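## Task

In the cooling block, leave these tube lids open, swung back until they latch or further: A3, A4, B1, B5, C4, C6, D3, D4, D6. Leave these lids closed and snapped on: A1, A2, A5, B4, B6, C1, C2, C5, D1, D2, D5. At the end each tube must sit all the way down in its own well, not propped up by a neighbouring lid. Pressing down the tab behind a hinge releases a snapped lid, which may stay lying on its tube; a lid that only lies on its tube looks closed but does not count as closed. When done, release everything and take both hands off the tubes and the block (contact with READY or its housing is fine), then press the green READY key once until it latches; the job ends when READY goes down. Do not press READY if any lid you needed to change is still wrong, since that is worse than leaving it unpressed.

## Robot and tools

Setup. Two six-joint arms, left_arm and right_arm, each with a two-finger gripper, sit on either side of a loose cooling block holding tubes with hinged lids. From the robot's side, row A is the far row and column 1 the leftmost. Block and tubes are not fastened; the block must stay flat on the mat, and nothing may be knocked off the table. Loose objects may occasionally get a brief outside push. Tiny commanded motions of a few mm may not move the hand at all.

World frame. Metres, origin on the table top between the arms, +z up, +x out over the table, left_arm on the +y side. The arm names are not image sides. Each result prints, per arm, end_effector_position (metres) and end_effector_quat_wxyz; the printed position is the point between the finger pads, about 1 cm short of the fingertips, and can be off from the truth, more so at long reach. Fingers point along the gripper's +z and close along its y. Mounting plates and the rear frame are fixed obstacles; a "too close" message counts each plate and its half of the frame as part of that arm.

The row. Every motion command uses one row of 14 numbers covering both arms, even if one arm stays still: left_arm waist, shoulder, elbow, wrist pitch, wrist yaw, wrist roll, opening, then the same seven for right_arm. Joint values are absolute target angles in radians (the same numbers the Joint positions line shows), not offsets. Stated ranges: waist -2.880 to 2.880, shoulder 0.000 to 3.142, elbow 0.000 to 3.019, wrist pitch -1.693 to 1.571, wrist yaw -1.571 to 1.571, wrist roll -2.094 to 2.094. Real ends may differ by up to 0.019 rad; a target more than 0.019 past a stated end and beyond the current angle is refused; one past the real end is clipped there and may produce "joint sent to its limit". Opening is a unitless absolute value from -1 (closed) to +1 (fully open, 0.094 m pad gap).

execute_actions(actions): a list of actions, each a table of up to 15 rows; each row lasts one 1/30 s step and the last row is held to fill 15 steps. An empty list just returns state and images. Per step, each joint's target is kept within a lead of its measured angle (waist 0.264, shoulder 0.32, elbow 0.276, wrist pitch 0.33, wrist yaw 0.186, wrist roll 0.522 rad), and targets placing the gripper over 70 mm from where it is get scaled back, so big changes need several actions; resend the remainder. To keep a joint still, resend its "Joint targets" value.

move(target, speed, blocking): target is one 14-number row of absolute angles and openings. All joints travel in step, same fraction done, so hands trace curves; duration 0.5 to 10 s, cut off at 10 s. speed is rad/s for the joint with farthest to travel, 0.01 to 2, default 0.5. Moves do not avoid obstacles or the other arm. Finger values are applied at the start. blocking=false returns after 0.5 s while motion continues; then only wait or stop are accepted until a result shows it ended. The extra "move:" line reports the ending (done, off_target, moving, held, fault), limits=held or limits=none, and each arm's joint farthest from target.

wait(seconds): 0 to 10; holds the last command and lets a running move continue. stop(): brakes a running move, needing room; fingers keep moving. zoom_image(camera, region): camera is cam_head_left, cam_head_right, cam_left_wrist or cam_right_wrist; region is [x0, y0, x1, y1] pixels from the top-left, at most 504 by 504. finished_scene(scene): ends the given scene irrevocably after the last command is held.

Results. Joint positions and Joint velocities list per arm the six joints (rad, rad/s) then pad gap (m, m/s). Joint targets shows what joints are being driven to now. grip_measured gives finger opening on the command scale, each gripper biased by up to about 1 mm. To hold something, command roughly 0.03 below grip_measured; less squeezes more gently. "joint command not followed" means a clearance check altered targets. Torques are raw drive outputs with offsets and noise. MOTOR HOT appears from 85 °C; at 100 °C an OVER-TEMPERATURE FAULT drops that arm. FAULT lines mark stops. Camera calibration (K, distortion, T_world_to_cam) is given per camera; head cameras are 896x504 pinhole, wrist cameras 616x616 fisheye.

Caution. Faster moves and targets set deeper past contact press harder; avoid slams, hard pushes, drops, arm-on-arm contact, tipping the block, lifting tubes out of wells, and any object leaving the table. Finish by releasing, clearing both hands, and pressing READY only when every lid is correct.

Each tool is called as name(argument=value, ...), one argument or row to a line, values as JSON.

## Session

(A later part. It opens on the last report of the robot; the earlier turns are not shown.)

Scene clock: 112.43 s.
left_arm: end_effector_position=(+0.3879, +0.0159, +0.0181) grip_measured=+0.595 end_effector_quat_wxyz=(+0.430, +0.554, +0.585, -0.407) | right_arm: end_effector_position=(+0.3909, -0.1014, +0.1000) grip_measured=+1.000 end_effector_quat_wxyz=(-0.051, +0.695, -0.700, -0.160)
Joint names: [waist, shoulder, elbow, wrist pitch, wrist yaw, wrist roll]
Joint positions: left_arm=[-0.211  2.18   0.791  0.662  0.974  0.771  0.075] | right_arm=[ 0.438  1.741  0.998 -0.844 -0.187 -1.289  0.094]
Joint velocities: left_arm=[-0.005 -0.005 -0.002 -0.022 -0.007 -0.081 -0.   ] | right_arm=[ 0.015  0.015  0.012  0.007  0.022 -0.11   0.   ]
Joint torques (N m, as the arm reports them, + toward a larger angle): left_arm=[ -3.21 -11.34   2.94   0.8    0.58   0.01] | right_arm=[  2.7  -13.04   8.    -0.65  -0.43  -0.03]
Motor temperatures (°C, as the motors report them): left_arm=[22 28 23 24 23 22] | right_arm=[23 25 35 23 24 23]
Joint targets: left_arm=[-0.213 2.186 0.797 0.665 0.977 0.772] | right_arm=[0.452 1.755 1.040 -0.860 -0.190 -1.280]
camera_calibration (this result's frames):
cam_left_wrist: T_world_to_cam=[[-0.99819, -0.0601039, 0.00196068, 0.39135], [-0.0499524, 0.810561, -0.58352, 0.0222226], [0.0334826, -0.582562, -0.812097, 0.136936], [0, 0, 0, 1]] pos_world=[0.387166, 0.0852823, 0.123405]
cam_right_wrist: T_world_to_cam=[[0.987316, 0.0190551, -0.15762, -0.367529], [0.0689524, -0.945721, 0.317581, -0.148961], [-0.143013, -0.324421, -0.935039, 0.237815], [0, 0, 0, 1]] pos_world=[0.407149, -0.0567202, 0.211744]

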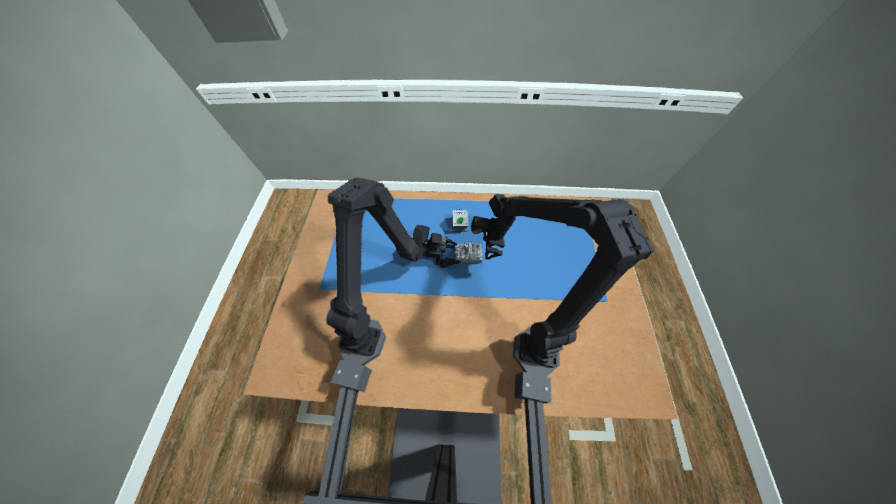

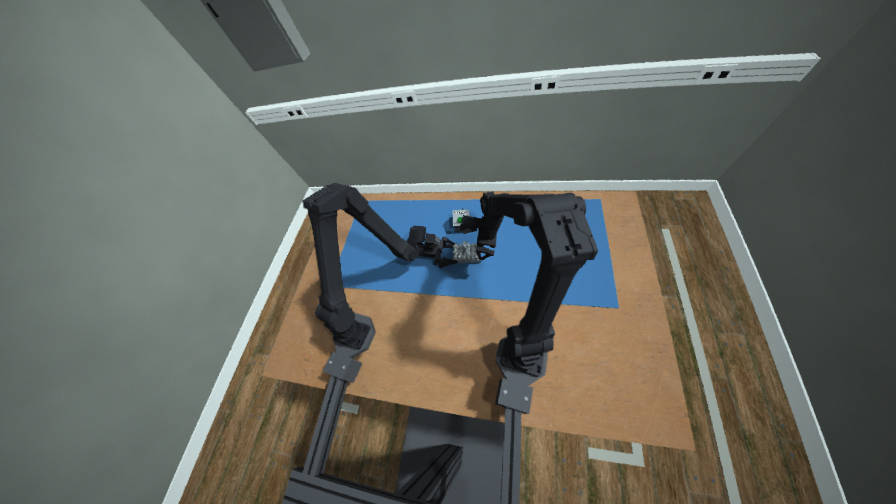

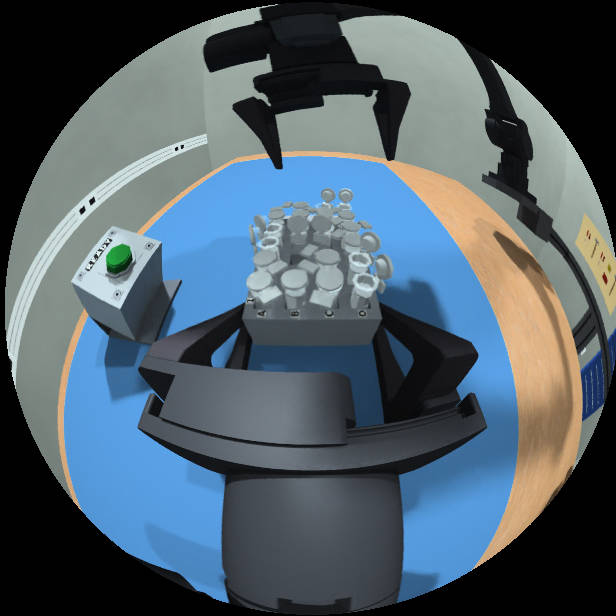

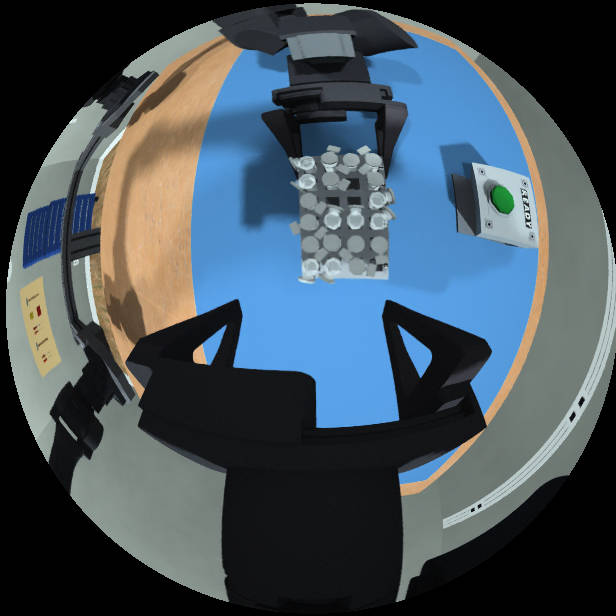

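move(
  target=[-0.213,2.186,0.797,0.665,0.977,0.772,0.58,0.533,1.794,0.9625,-0.728,-0.19,-1.28,0.0],
  speed=0.15,
)

zoom_image(
  camera="cam_right_wrist",
  region=[260, 200, 460, 370],
)

Scene clock: 183.43 s.
left_arm: end_effector_position=(+0.3880, +0.0159, +0.0181) grip_measured=+0.595 end_effector_quat_wxyz=(+0.430, +0.554, +0.585, -0.407) | right_arm: end_effector_position=(+0.3785, -0.0645, +0.0809) grip_measured=+0.002 end_effector_quat_wxyz=(-0.064, +0.724, -0.670, -0.154)
Joint names: [waist, shoulder, elbow, wrist pitch, wrist yaw, wrist roll]
Joint positions: left_arm=[-0.211  2.18   0.791  0.662  0.974  0.771  0.075] | right_arm=[ 0.521  1.782  0.97  -0.745 -0.187 -1.289  0.047]
Joint velocities: left_arm=[ 0.005 -0.005  0.012 -0.017 -0.022 -0.037 -0.001] | right_arm=[-0.005 -0.005 -0.002  0.017 -0.007 -0.022  0.001]
Joint torques (N m, as the arm reports them, + toward a larger angle): left_arm=[ -3.4  -11.61   3.03   0.78   0.59  -0.02] | right_arm=[  2.26 -12.02   4.51   0.66  -0.36   0.05]
Motor temperatures (°C, as the motors report them): left_arm=[22 29 23 24 24 22] | right_arm=[23 25 35 23 24 23]
Joint targets: left_arm=[-0.213 2.186 0.797 0.665 0.977 0.772] | right_arm=[0.533 1.794 0.963 -0.728 -0.190 -1.280]
move: done; limits=none; left_arm: farthest joint: the shoulder, 0.006 radians from its target (0.006 radians at the start); right_arm: farthest joint: the wrist pitch, 0.017 radians from its target (0.116 radians at the start)
camera_calibration (this result's frames):
cam_left_wrist: T_world_to_cam=[[-0.998175, -0.0603651, 0.00187793, 0.391396], [-0.0501252, 0.810706, -0.583304, 0.0222472], [0.0336888, -0.582333, -0.812252, 0.136827], [0, 0, 0, 1]] pos_world=[0.387187, 0.0852699, 0.12338]
cam_right_wrist: T_world_to_cam=[[0.988015, 0.0979818, -0.119276, -0.357249], [0.130461, -0.943061, 0.305966, -0.129322], [-0.0825057, -0.31786, -0.944541, 0.208436], [0, 0, 0, 1]] pos_world=[0.387036, -0.0207014, 0.193833]

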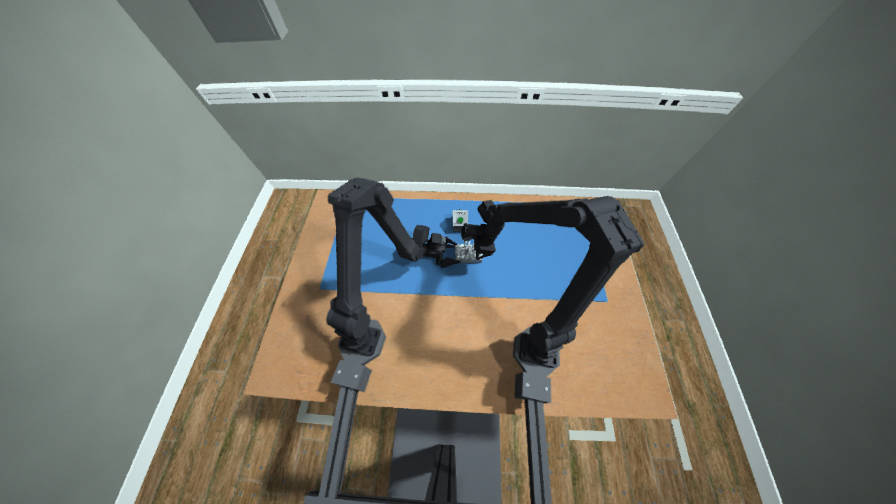

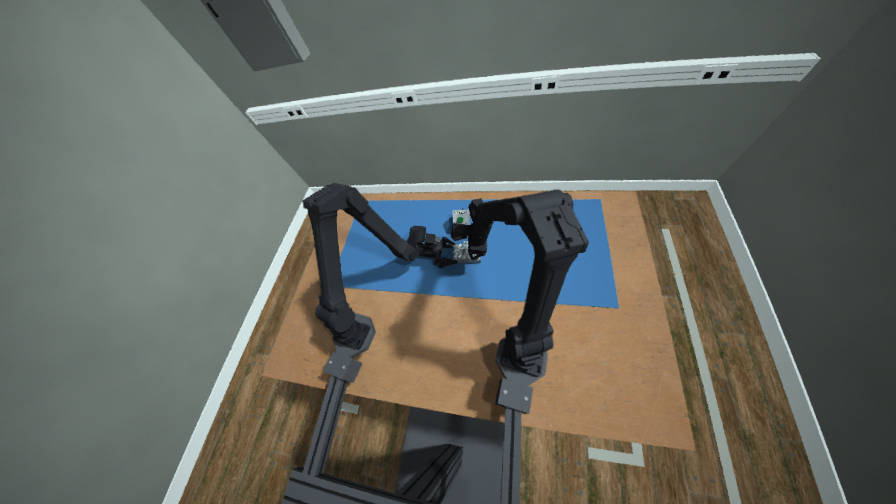

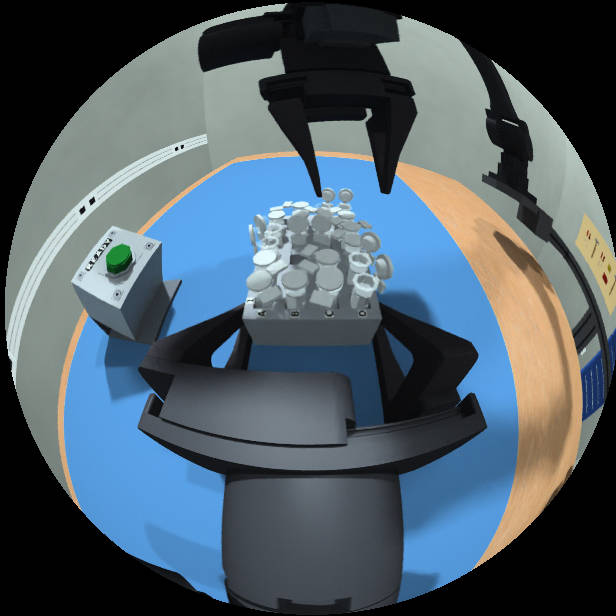

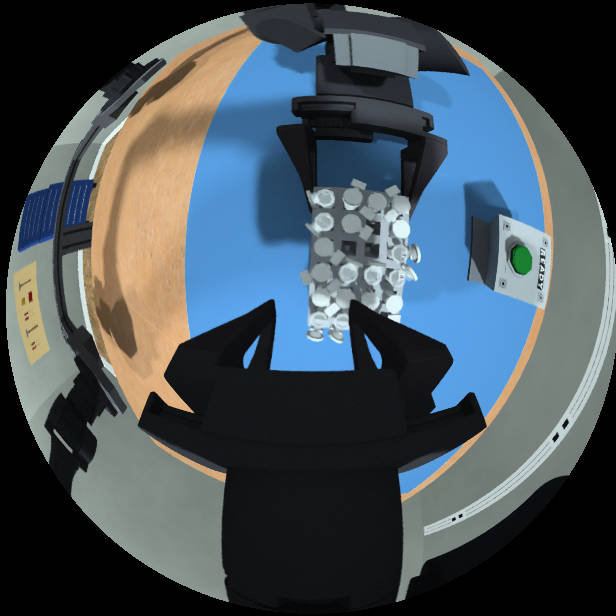

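Region (260, 200, 460, 370) of cam_right_wrist's 616x616 image, scaled by 2.520, with more detail than that image has; it fills the top 428 rows of this view, and the rest is white.

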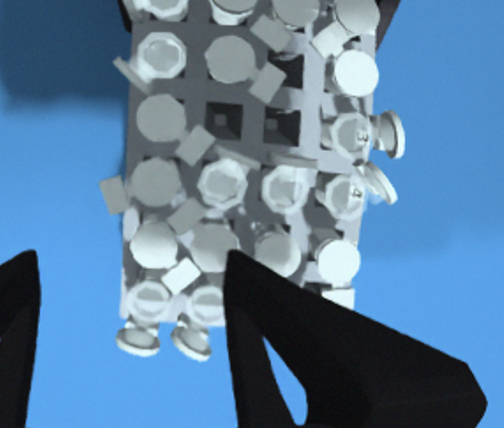

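execute_actions(
  actions=[],
)

Scene clock: 202.87 s.
left_arm: end_effector_position=(+0.3880, +0.0159, +0.0181) grip_measured=+0.595 end_effector_quat_wxyz=(+0.430, +0.554, +0.585, -0.407) | right_arm: end_effector_position=(+0.3785, -0.0645, +0.0809) grip_measured=+0.002 end_effector_quat_wxyz=(-0.064, +0.724, -0.670, -0.154)
Joint names: [waist, shoulder, elbow, wrist pitch, wrist yaw, wrist roll]
Joint positions: left_arm=[-0.211  2.18   0.791  0.662  0.974  0.771  0.075] | right_arm=[ 0.521  1.782  0.97  -0.745 -0.187 -1.289  0.047]
Joint velocities: left_arm=[-0.015 -0.015 -0.017  0.002 -0.022 -0.051  0.   ] | right_arm=[-0.005  0.005  0.007 -0.002  0.051 -0.066 -0.   ]
Joint torques (N m, as the arm reports them, + toward a larger angle): left_arm=[ -3.48 -11.53   2.92   0.73   0.62   0.01] | right_arm=[  3.37 -12.94   4.4    0.81  -0.38   0.01]
Motor temperatures (°C, as the motors report them): left_arm=[22 29 23 24 24 22] | right_arm=[23 25 33 23 24 23]
Joint targets: left_arm=[-0.213 2.186 0.797 0.665 0.977 0.772] | right_arm=[0.533 1.794 0.963 -0.728 -0.190 -1.280]
camera_calibration (this result's frames):
cam_left_wrist: T_world_to_cam=[[-0.998175, -0.0603651, 0.00187793, 0.391396], [-0.0501252, 0.810706, -0.583304, 0.0222472], [0.0336888, -0.582333, -0.812252, 0.136827], [0, 0, 0, 1]] pos_world=[0.387187, 0.0852699, 0.12338]
cam_right_wrist: T_world_to_cam=[[0.988015, 0.0979818, -0.119276, -0.357249], [0.130461, -0.943061, 0.305966, -0.129322], [-0.0825057, -0.31786, -0.944541, 0.208436], [0, 0, 0, 1]] pos_world=[0.387036, -0.0207014, 0.193833]

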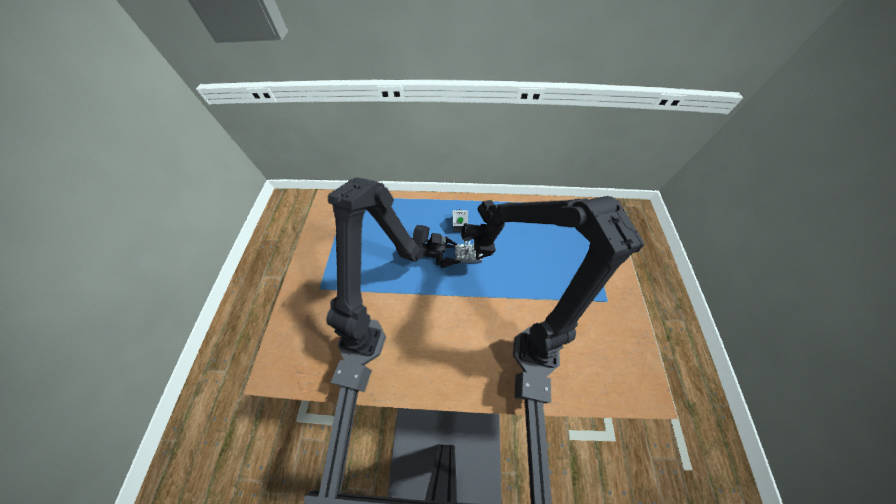

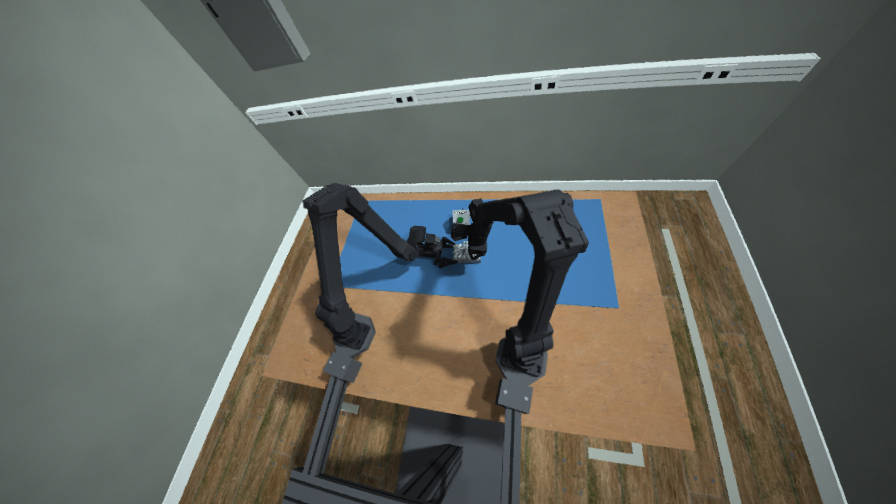

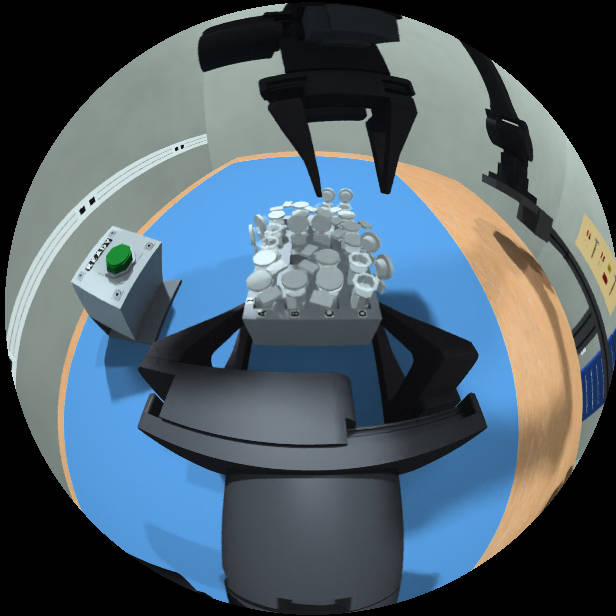

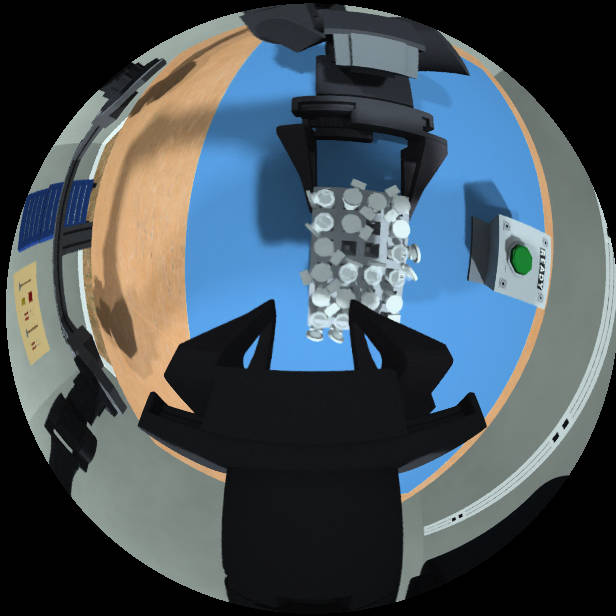

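zoom_image(
  camera="cam_right_wrist",
  region=[260, 170, 450, 360],
)

zoom_image(
  camera="cam_left_wrist",
  region=[225, 175, 405, 325],
)

Region (260, 170, 450, 360) of cam_right_wrist's 616x616 image, scaled by 2.653, with more detail than that image has.

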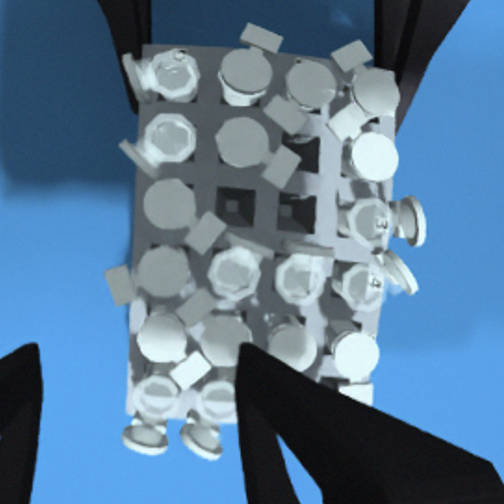

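Region (225, 175, 405, 325) of cam_left_wrist's 616x616 image, scaled by 2.800, with more detail than that image has.

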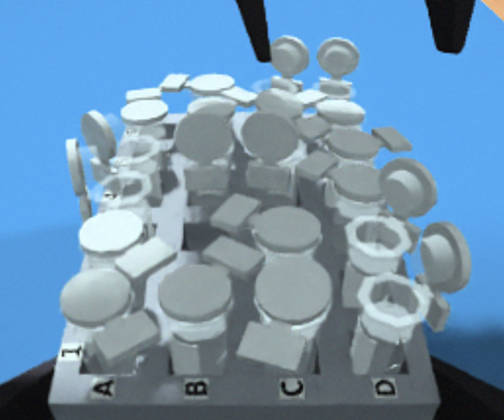

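execute_actions(
  actions=[
    [[-0.213,2.186,0.797,0.665,0.977,0.772,0.58,0.533,1.799,0.9625,-0.728,-0.19,-1.28,0.0],[-0.213,2.186,0.797,0.665,0.977,0.772,0.58,0.533,1.803,0.9625,-0.728,-0.19,-1.28,0.0],[-0.213,2.186,0.797,0.665,0.977,0.772,0.58,0.533,1.807,0.9625,-0.728,-0.19,-1.28,0.0],[-0.213,2.186,0.797,0.665,0.977,0.772,0.58,0.533,1.811,0.9625,-0.728,-0.19,-1.28,0.0],[-0.213,2.186,0.797,0.665,0.977,0.772,0.58,0.533,1.815,0.9625,-0.728,-0.19,-1.28,0.0],[-0.213,2.186,0.797,0.665,0.977,0.772,0.58,0.533,1.819,0.9625,-0.728,-0.19,-1.28,0.0],[-0.213,2.186,0.797,0.665,0.977,0.772,0.58,0.533,1.823,0.9625,-0.728,-0.19,-1.28,0.0]],
  ],
)

zoom_image(
  camera="cam_right_wrist",
  region=[260, 220, 450, 370],
)

Scene clock: 213.57 s.
left_arm: end_effector_position=(+0.3880, +0.0159, +0.0181) grip_measured=+0.595 end_effector_quat_wxyz=(+0.430, +0.554, +0.585, -0.407) | right_arm: end_effector_position=(+0.3738, -0.0646, +0.0704) grip_measured=+0.002 end_effector_quat_wxyz=(-0.053, +0.723, -0.670, -0.160)
Joint names: [waist, shoulder, elbow, wrist pitch, wrist yaw, wrist roll]
Joint positions: left_arm=[-0.211  2.18   0.791  0.662  0.974  0.771  0.075] | right_arm=[ 0.521  1.808  0.97  -0.744 -0.187 -1.288  0.047]
Joint velocities: left_arm=[-0.005 -0.005 -0.002 -0.017 -0.081 -0.022 -0.001] | right_arm=[-0.005 -0.005  0.017 -0.017 -0.037  0.007 -0.   ]
Joint torques (N m, as the arm reports them, + toward a larger angle): left_arm=[ -3.28 -11.37   2.9    0.8    0.61   0.03] | right_arm=[  4.48 -12.11   4.47   0.63  -0.45  -0.02]
Motor temperatures (°C, as the motors report them): left_arm=[22 29 23 24 24 22] | right_arm=[23 25 33 23 24 23]
Joint targets: left_arm=[-0.213 2.186 0.797 0.665 0.977 0.772] | right_arm=[0.533 1.823 0.962 -0.728 -0.190 -1.280]
camera_calibration (this result's frames):
cam_left_wrist: T_world_to_cam=[[-0.998175, -0.0603651, 0.00187793, 0.391396], [-0.0501252, 0.810706, -0.583304, 0.0222472], [0.0336888, -0.582333, -0.812252, 0.136827], [0, 0, 0, 1]] pos_world=[0.387187, 0.0852699, 0.12338]
cam_right_wrist: T_world_to_cam=[[0.984743, 0.0996639, -0.142647, -0.350909], [0.140187, -0.940015, 0.310996, -0.129379], [-0.103095, -0.326249, -0.939645, 0.204899], [0, 0, 0, 1]] pos_world=[0.384817, -0.0197972, 0.182713]

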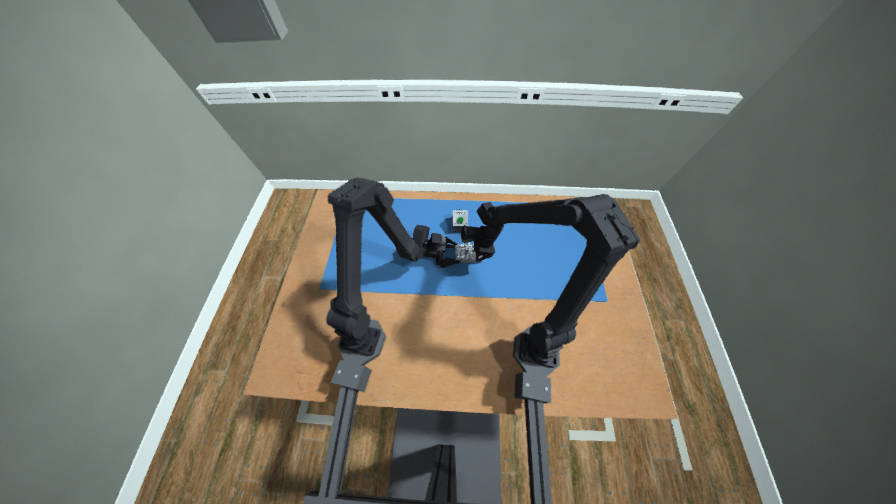

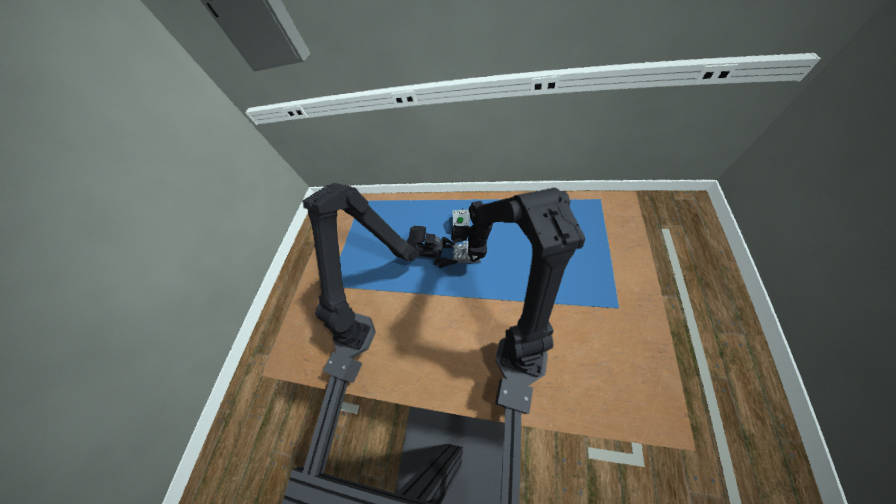

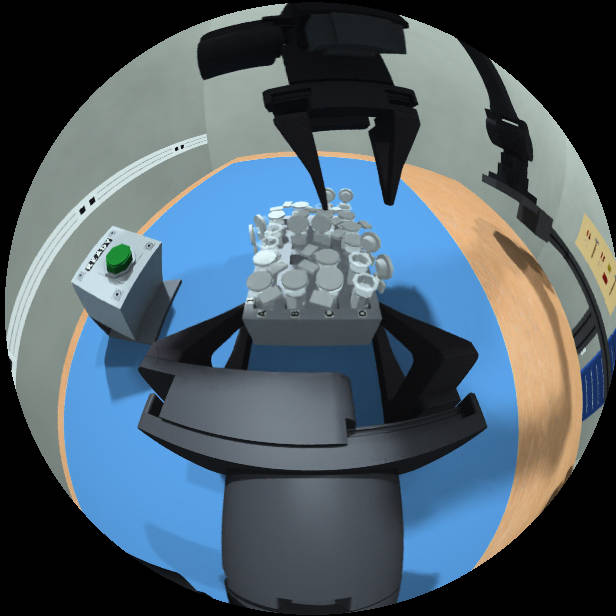

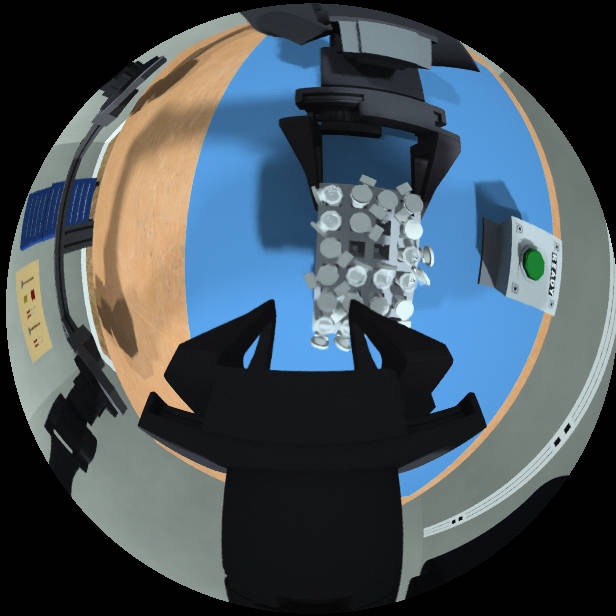

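Region (260, 220, 450, 370) of cam_right_wrist's 616x616 image, scaled by 2.653, with more detail than that image has; it fills the top 398 rows of this view, and the rest is white.

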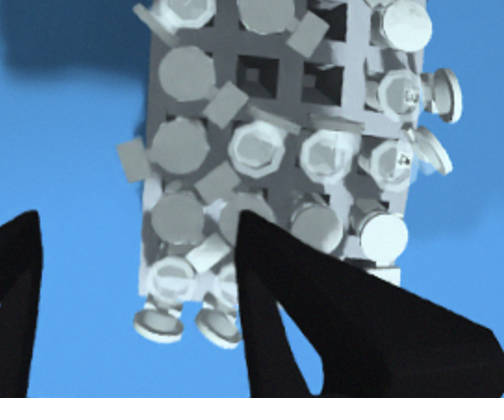

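execute_actions(
  actions=[
    [[-0.213,2.186,0.797,0.665,0.977,0.772,0.58,0.533,1.823,0.9625,-0.728,-0.19,-1.28,0.04],[-0.213,2.186,0.797,0.665,0.977,0.772,0.58,0.533,1.823,0.9625,-0.728,-0.19,-1.28,0.08],[-0.213,2.186,0.797,0.665,0.977,0.772,0.58,0.533,1.823,0.9625,-0.728,-0.19,-1.28,0.08],[-0.213,2.186,0.797,0.665,0.977,0.772,0.58,0.533,1.823,0.9625,-0.728,-0.19,-1.28,0.08],[-0.213,2.186,0.797,0.665,0.977,0.772,0.58,0.533,1.827,0.9625,-0.728,-0.19,-1.28,0.08],[-0.213,2.186,0.797,0.665,0.977,0.772,0.58,0.533,1.831,0.9625,-0.728,-0.19,-1.28,0.08],[-0.213,2.186,0.797,0.665,0.977,0.772,0.58,0.533,1.835,0.9625,-0.728,-0.19,-1.28,0.08],[-0.213,2.186,0.797,0.665,0.977,0.772,0.58,0.533,1.839,0.9625,-0.728,-0.19,-1.28,0.08],[-0.213,2.186,0.797,0.665,0.977,0.772,0.58,0.533,1.843,0.9625,-0.728,-0.19,-1.28,0.08],[-0.213,2.186,0.797,0.665,0.977,0.772,0.58,0.533,1.847,0.9625,-0.728,-0.19,-1.28,0.08],[-0.213,2.186,0.797,0.665,0.977,0.772,0.58,0.533,1.851,0.9625,-0.728,-0.19,-1.28,0.08],[-0.213,2.186,0.797,0.665,0.977,0.772,0.58,0.533,1.855,0.9625,-0.728,-0.19,-1.28,0.08],[-0.213,2.186,0.797,0.665,0.977,0.772,0.58,0.533,1.860,0.9625,-0.728,-0.19,-1.28,0.08],[-0.213,2.186,0.797,0.665,0.977,0.772,0.58,0.533,1.865,0.9625,-0.728,-0.19,-1.28,0.08],[-0.213,2.186,0.797,0.665,0.977,0.772,0.58,0.533,1.870,0.9625,-0.728,-0.19,-1.28,0.08]],
  ],
)

zoom_image(
  camera="cam_right_wrist",
  region=[260, 220, 450, 370],
)

Scene clock: 223.90 s.
left_arm: end_effector_position=(+0.3880, +0.0159, +0.0181) grip_measured=+0.595 end_effector_quat_wxyz=(+0.430, +0.554, +0.585, -0.407) | right_arm: end_effector_position=(+0.3726, -0.0647, +0.0680) grip_measured=+0.078 end_effector_quat_wxyz=(-0.050, +0.723, -0.670, -0.161)
Joint names: [waist, shoulder, elbow, wrist pitch, wrist yaw, wrist roll]
Joint positions: left_arm=[-0.211  2.18   0.791  0.662  0.974  0.771  0.075] | right_arm=[ 0.521  1.814  0.97  -0.744 -0.188 -1.287  0.051]
Joint velocities: left_arm=[-0.005 -0.005 -0.002 -0.002 -0.037  0.051  0.001] | right_arm=[ 0.005  0.005 -0.002 -0.007  0.007 -0.037  0.001]
Joint torques (N m, as the arm reports them, + toward a larger angle): left_arm=[ -3.42 -11.39   2.96   0.88   0.62   0.01] | right_arm=[ 3.36 -9.68  4.07  0.63 -0.34  0.  ]
Motor temperatures (°C, as the motors report them): left_arm=[22 29 23 24 24 22] | right_arm=[23 25 32 23 24 23]
Joint targets: left_arm=[-0.213 2.186 0.797 0.665 0.977 0.772] | right_arm=[0.533 1.870 0.962 -0.728 -0.190 -1.280]
camera_calibration (this result's frames):
cam_left_wrist: T_world_to_cam=[[-0.998175, -0.0603651, 0.00187793, 0.391396], [-0.0501252, 0.810706, -0.583304, 0.0222472], [0.0336888, -0.582333, -0.812252, 0.136827], [0, 0, 0, 1]] pos_world=[0.387187, 0.0852699, 0.12338]
cam_right_wrist: T_world_to_cam=[[0.983833, 0.099902, -0.148635, -0.349267], [0.142506, -0.939372, 0.311886, -0.12936], [-0.108465, -0.328025, -0.938421, 0.204317], [0, 0, 0, 1]] pos_world=[0.384216, -0.019604, 0.180168]

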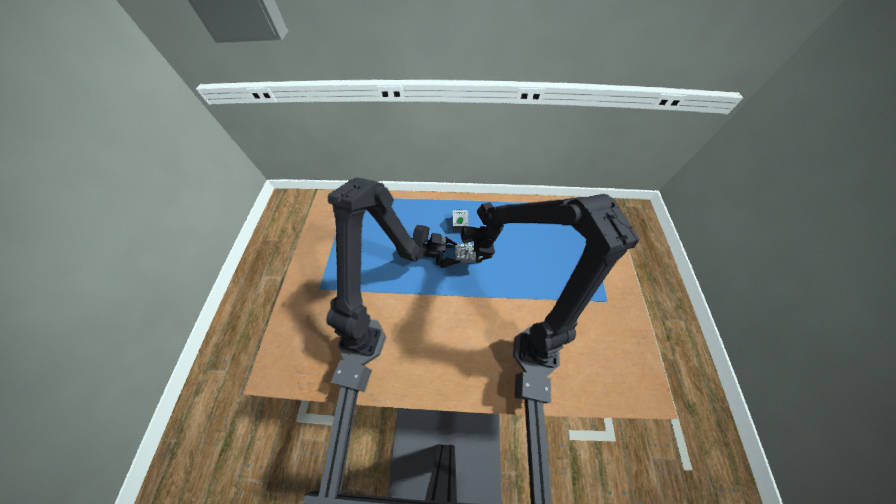

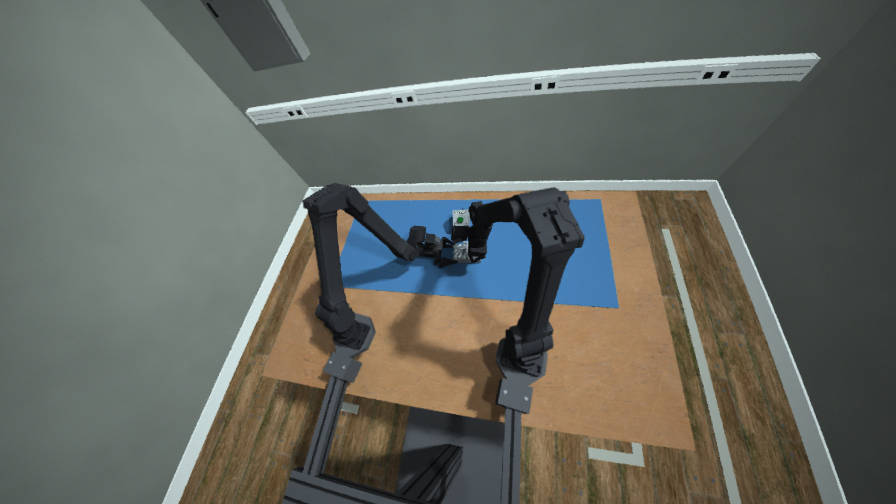

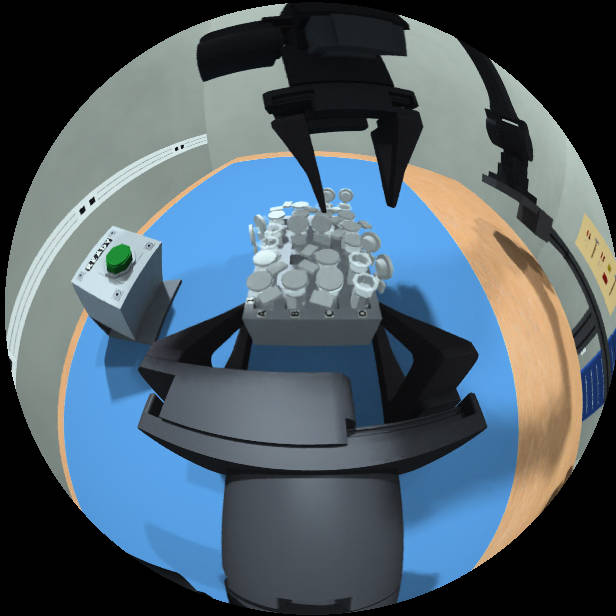

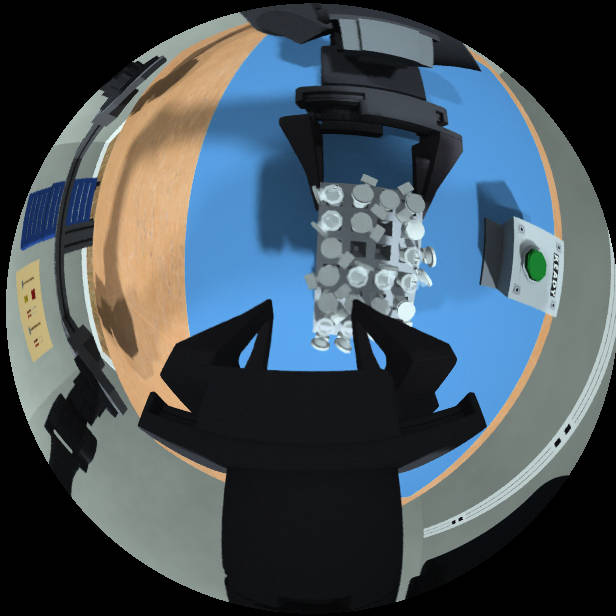

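Region (260, 220, 450, 370) of cam_right_wrist's 616x616 image, scaled by 2.653, with more detail than that image has; it fills the top 398 rows of this view, and the rest is white.

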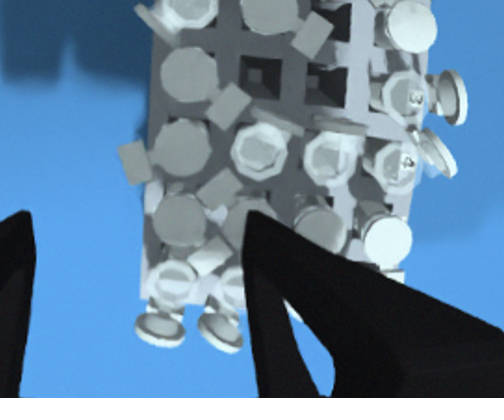

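execute_actions(
  actions=[],
)

zoom_image(
  camera="cam_left_wrist",
  region=[250, 175, 390, 265],
)

Scene clock: 226.67 s.
left_arm: end_effector_position=(+0.3880, +0.0159, +0.0181) grip_measured=+0.595 end_effector_quat_wxyz=(+0.430, +0.554, +0.585, -0.407) | right_arm: end_effector_position=(+0.3725, -0.0646, +0.0679) grip_measured=+0.078 end_effector_quat_wxyz=(-0.050, +0.723, -0.670, -0.161)
Joint names: [waist, shoulder, elbow, wrist pitch, wrist yaw, wrist roll]
Joint positions: left_arm=[-0.211  2.18   0.791  0.662  0.974  0.771  0.075] | right_arm=[ 0.521  1.815  0.97  -0.744 -0.188 -1.287  0.051]
Joint velocities: left_arm=[ 0.005  0.015  0.007  0.002 -0.066  0.022 -0.   ] | right_arm=[ 0.005 -0.005  0.012 -0.007 -0.007 -0.022 -0.   ]
Joint torques (N m, as the arm reports them, + toward a larger angle): left_arm=[ -3.24 -11.65   2.85   0.8    0.62   0.02] | right_arm=[ 3.97 -9.32  4.21  0.64 -0.35 -0.01]
Motor temperatures (°C, as the motors report them): left_arm=[22 29 23 24 24 22] | right_arm=[23 25 32 23 24 23]
Joint targets: left_arm=[-0.213 2.186 0.797 0.665 0.977 0.772] | right_arm=[0.533 1.870 0.962 -0.728 -0.190 -1.280]
camera_calibration (this result's frames):
cam_left_wrist: T_world_to_cam=[[-0.998175, -0.0603651, 0.00187793, 0.391396], [-0.0501252, 0.810706, -0.583304, 0.0222472], [0.0336888, -0.582333, -0.812252, 0.136827], [0, 0, 0, 1]] pos_world=[0.387187, 0.0852699, 0.12338]
cam_right_wrist: T_world_to_cam=[[0.983756, 0.0999696, -0.149095, -0.349131], [0.142692, -0.939436, 0.311607, -0.129311], [-0.108914, -0.32782, -0.938441, 0.204384], [0, 0, 0, 1]] pos_world=[0.384172, -0.0195754, 0.180043]

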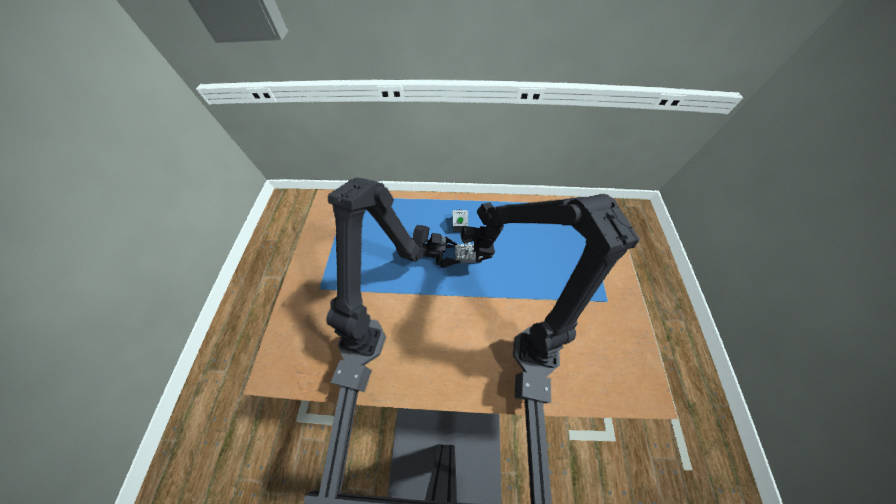

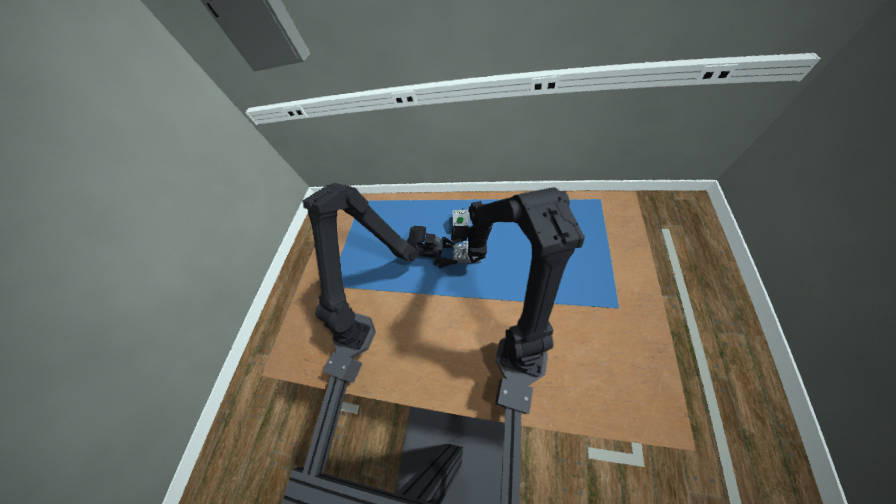

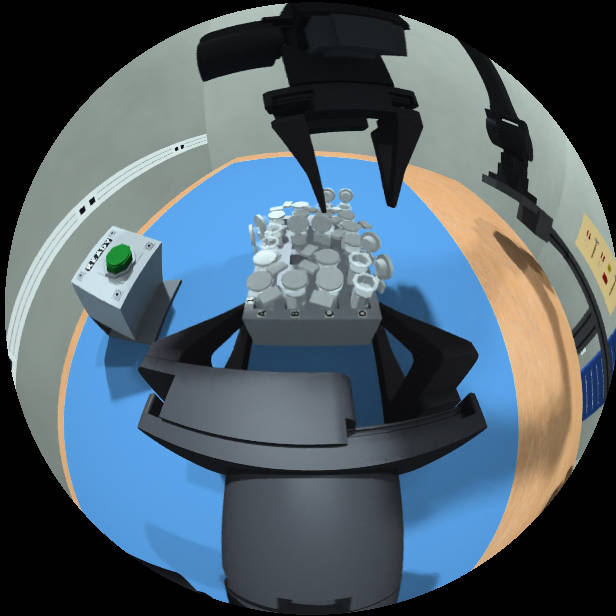

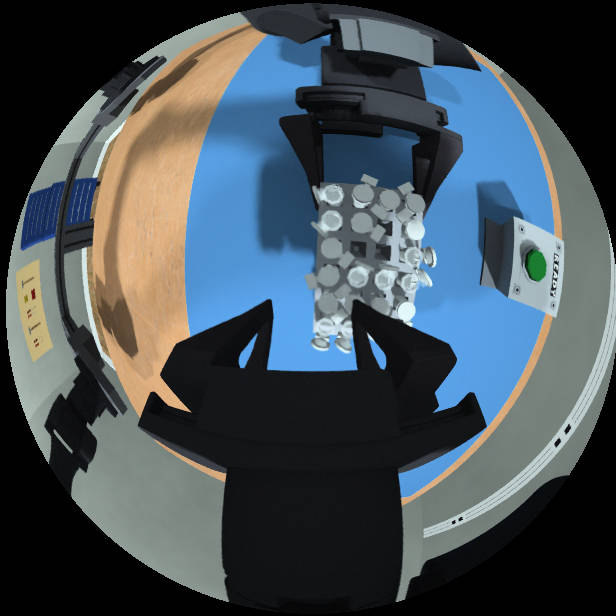

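Region (250, 175, 390, 265) of cam_left_wrist's 616x616 image, scaled by 3.600, with more detail than that image has; it fills the top 324 rows of this view, and the rest is white.

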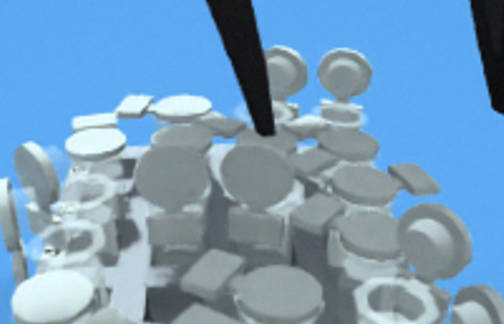

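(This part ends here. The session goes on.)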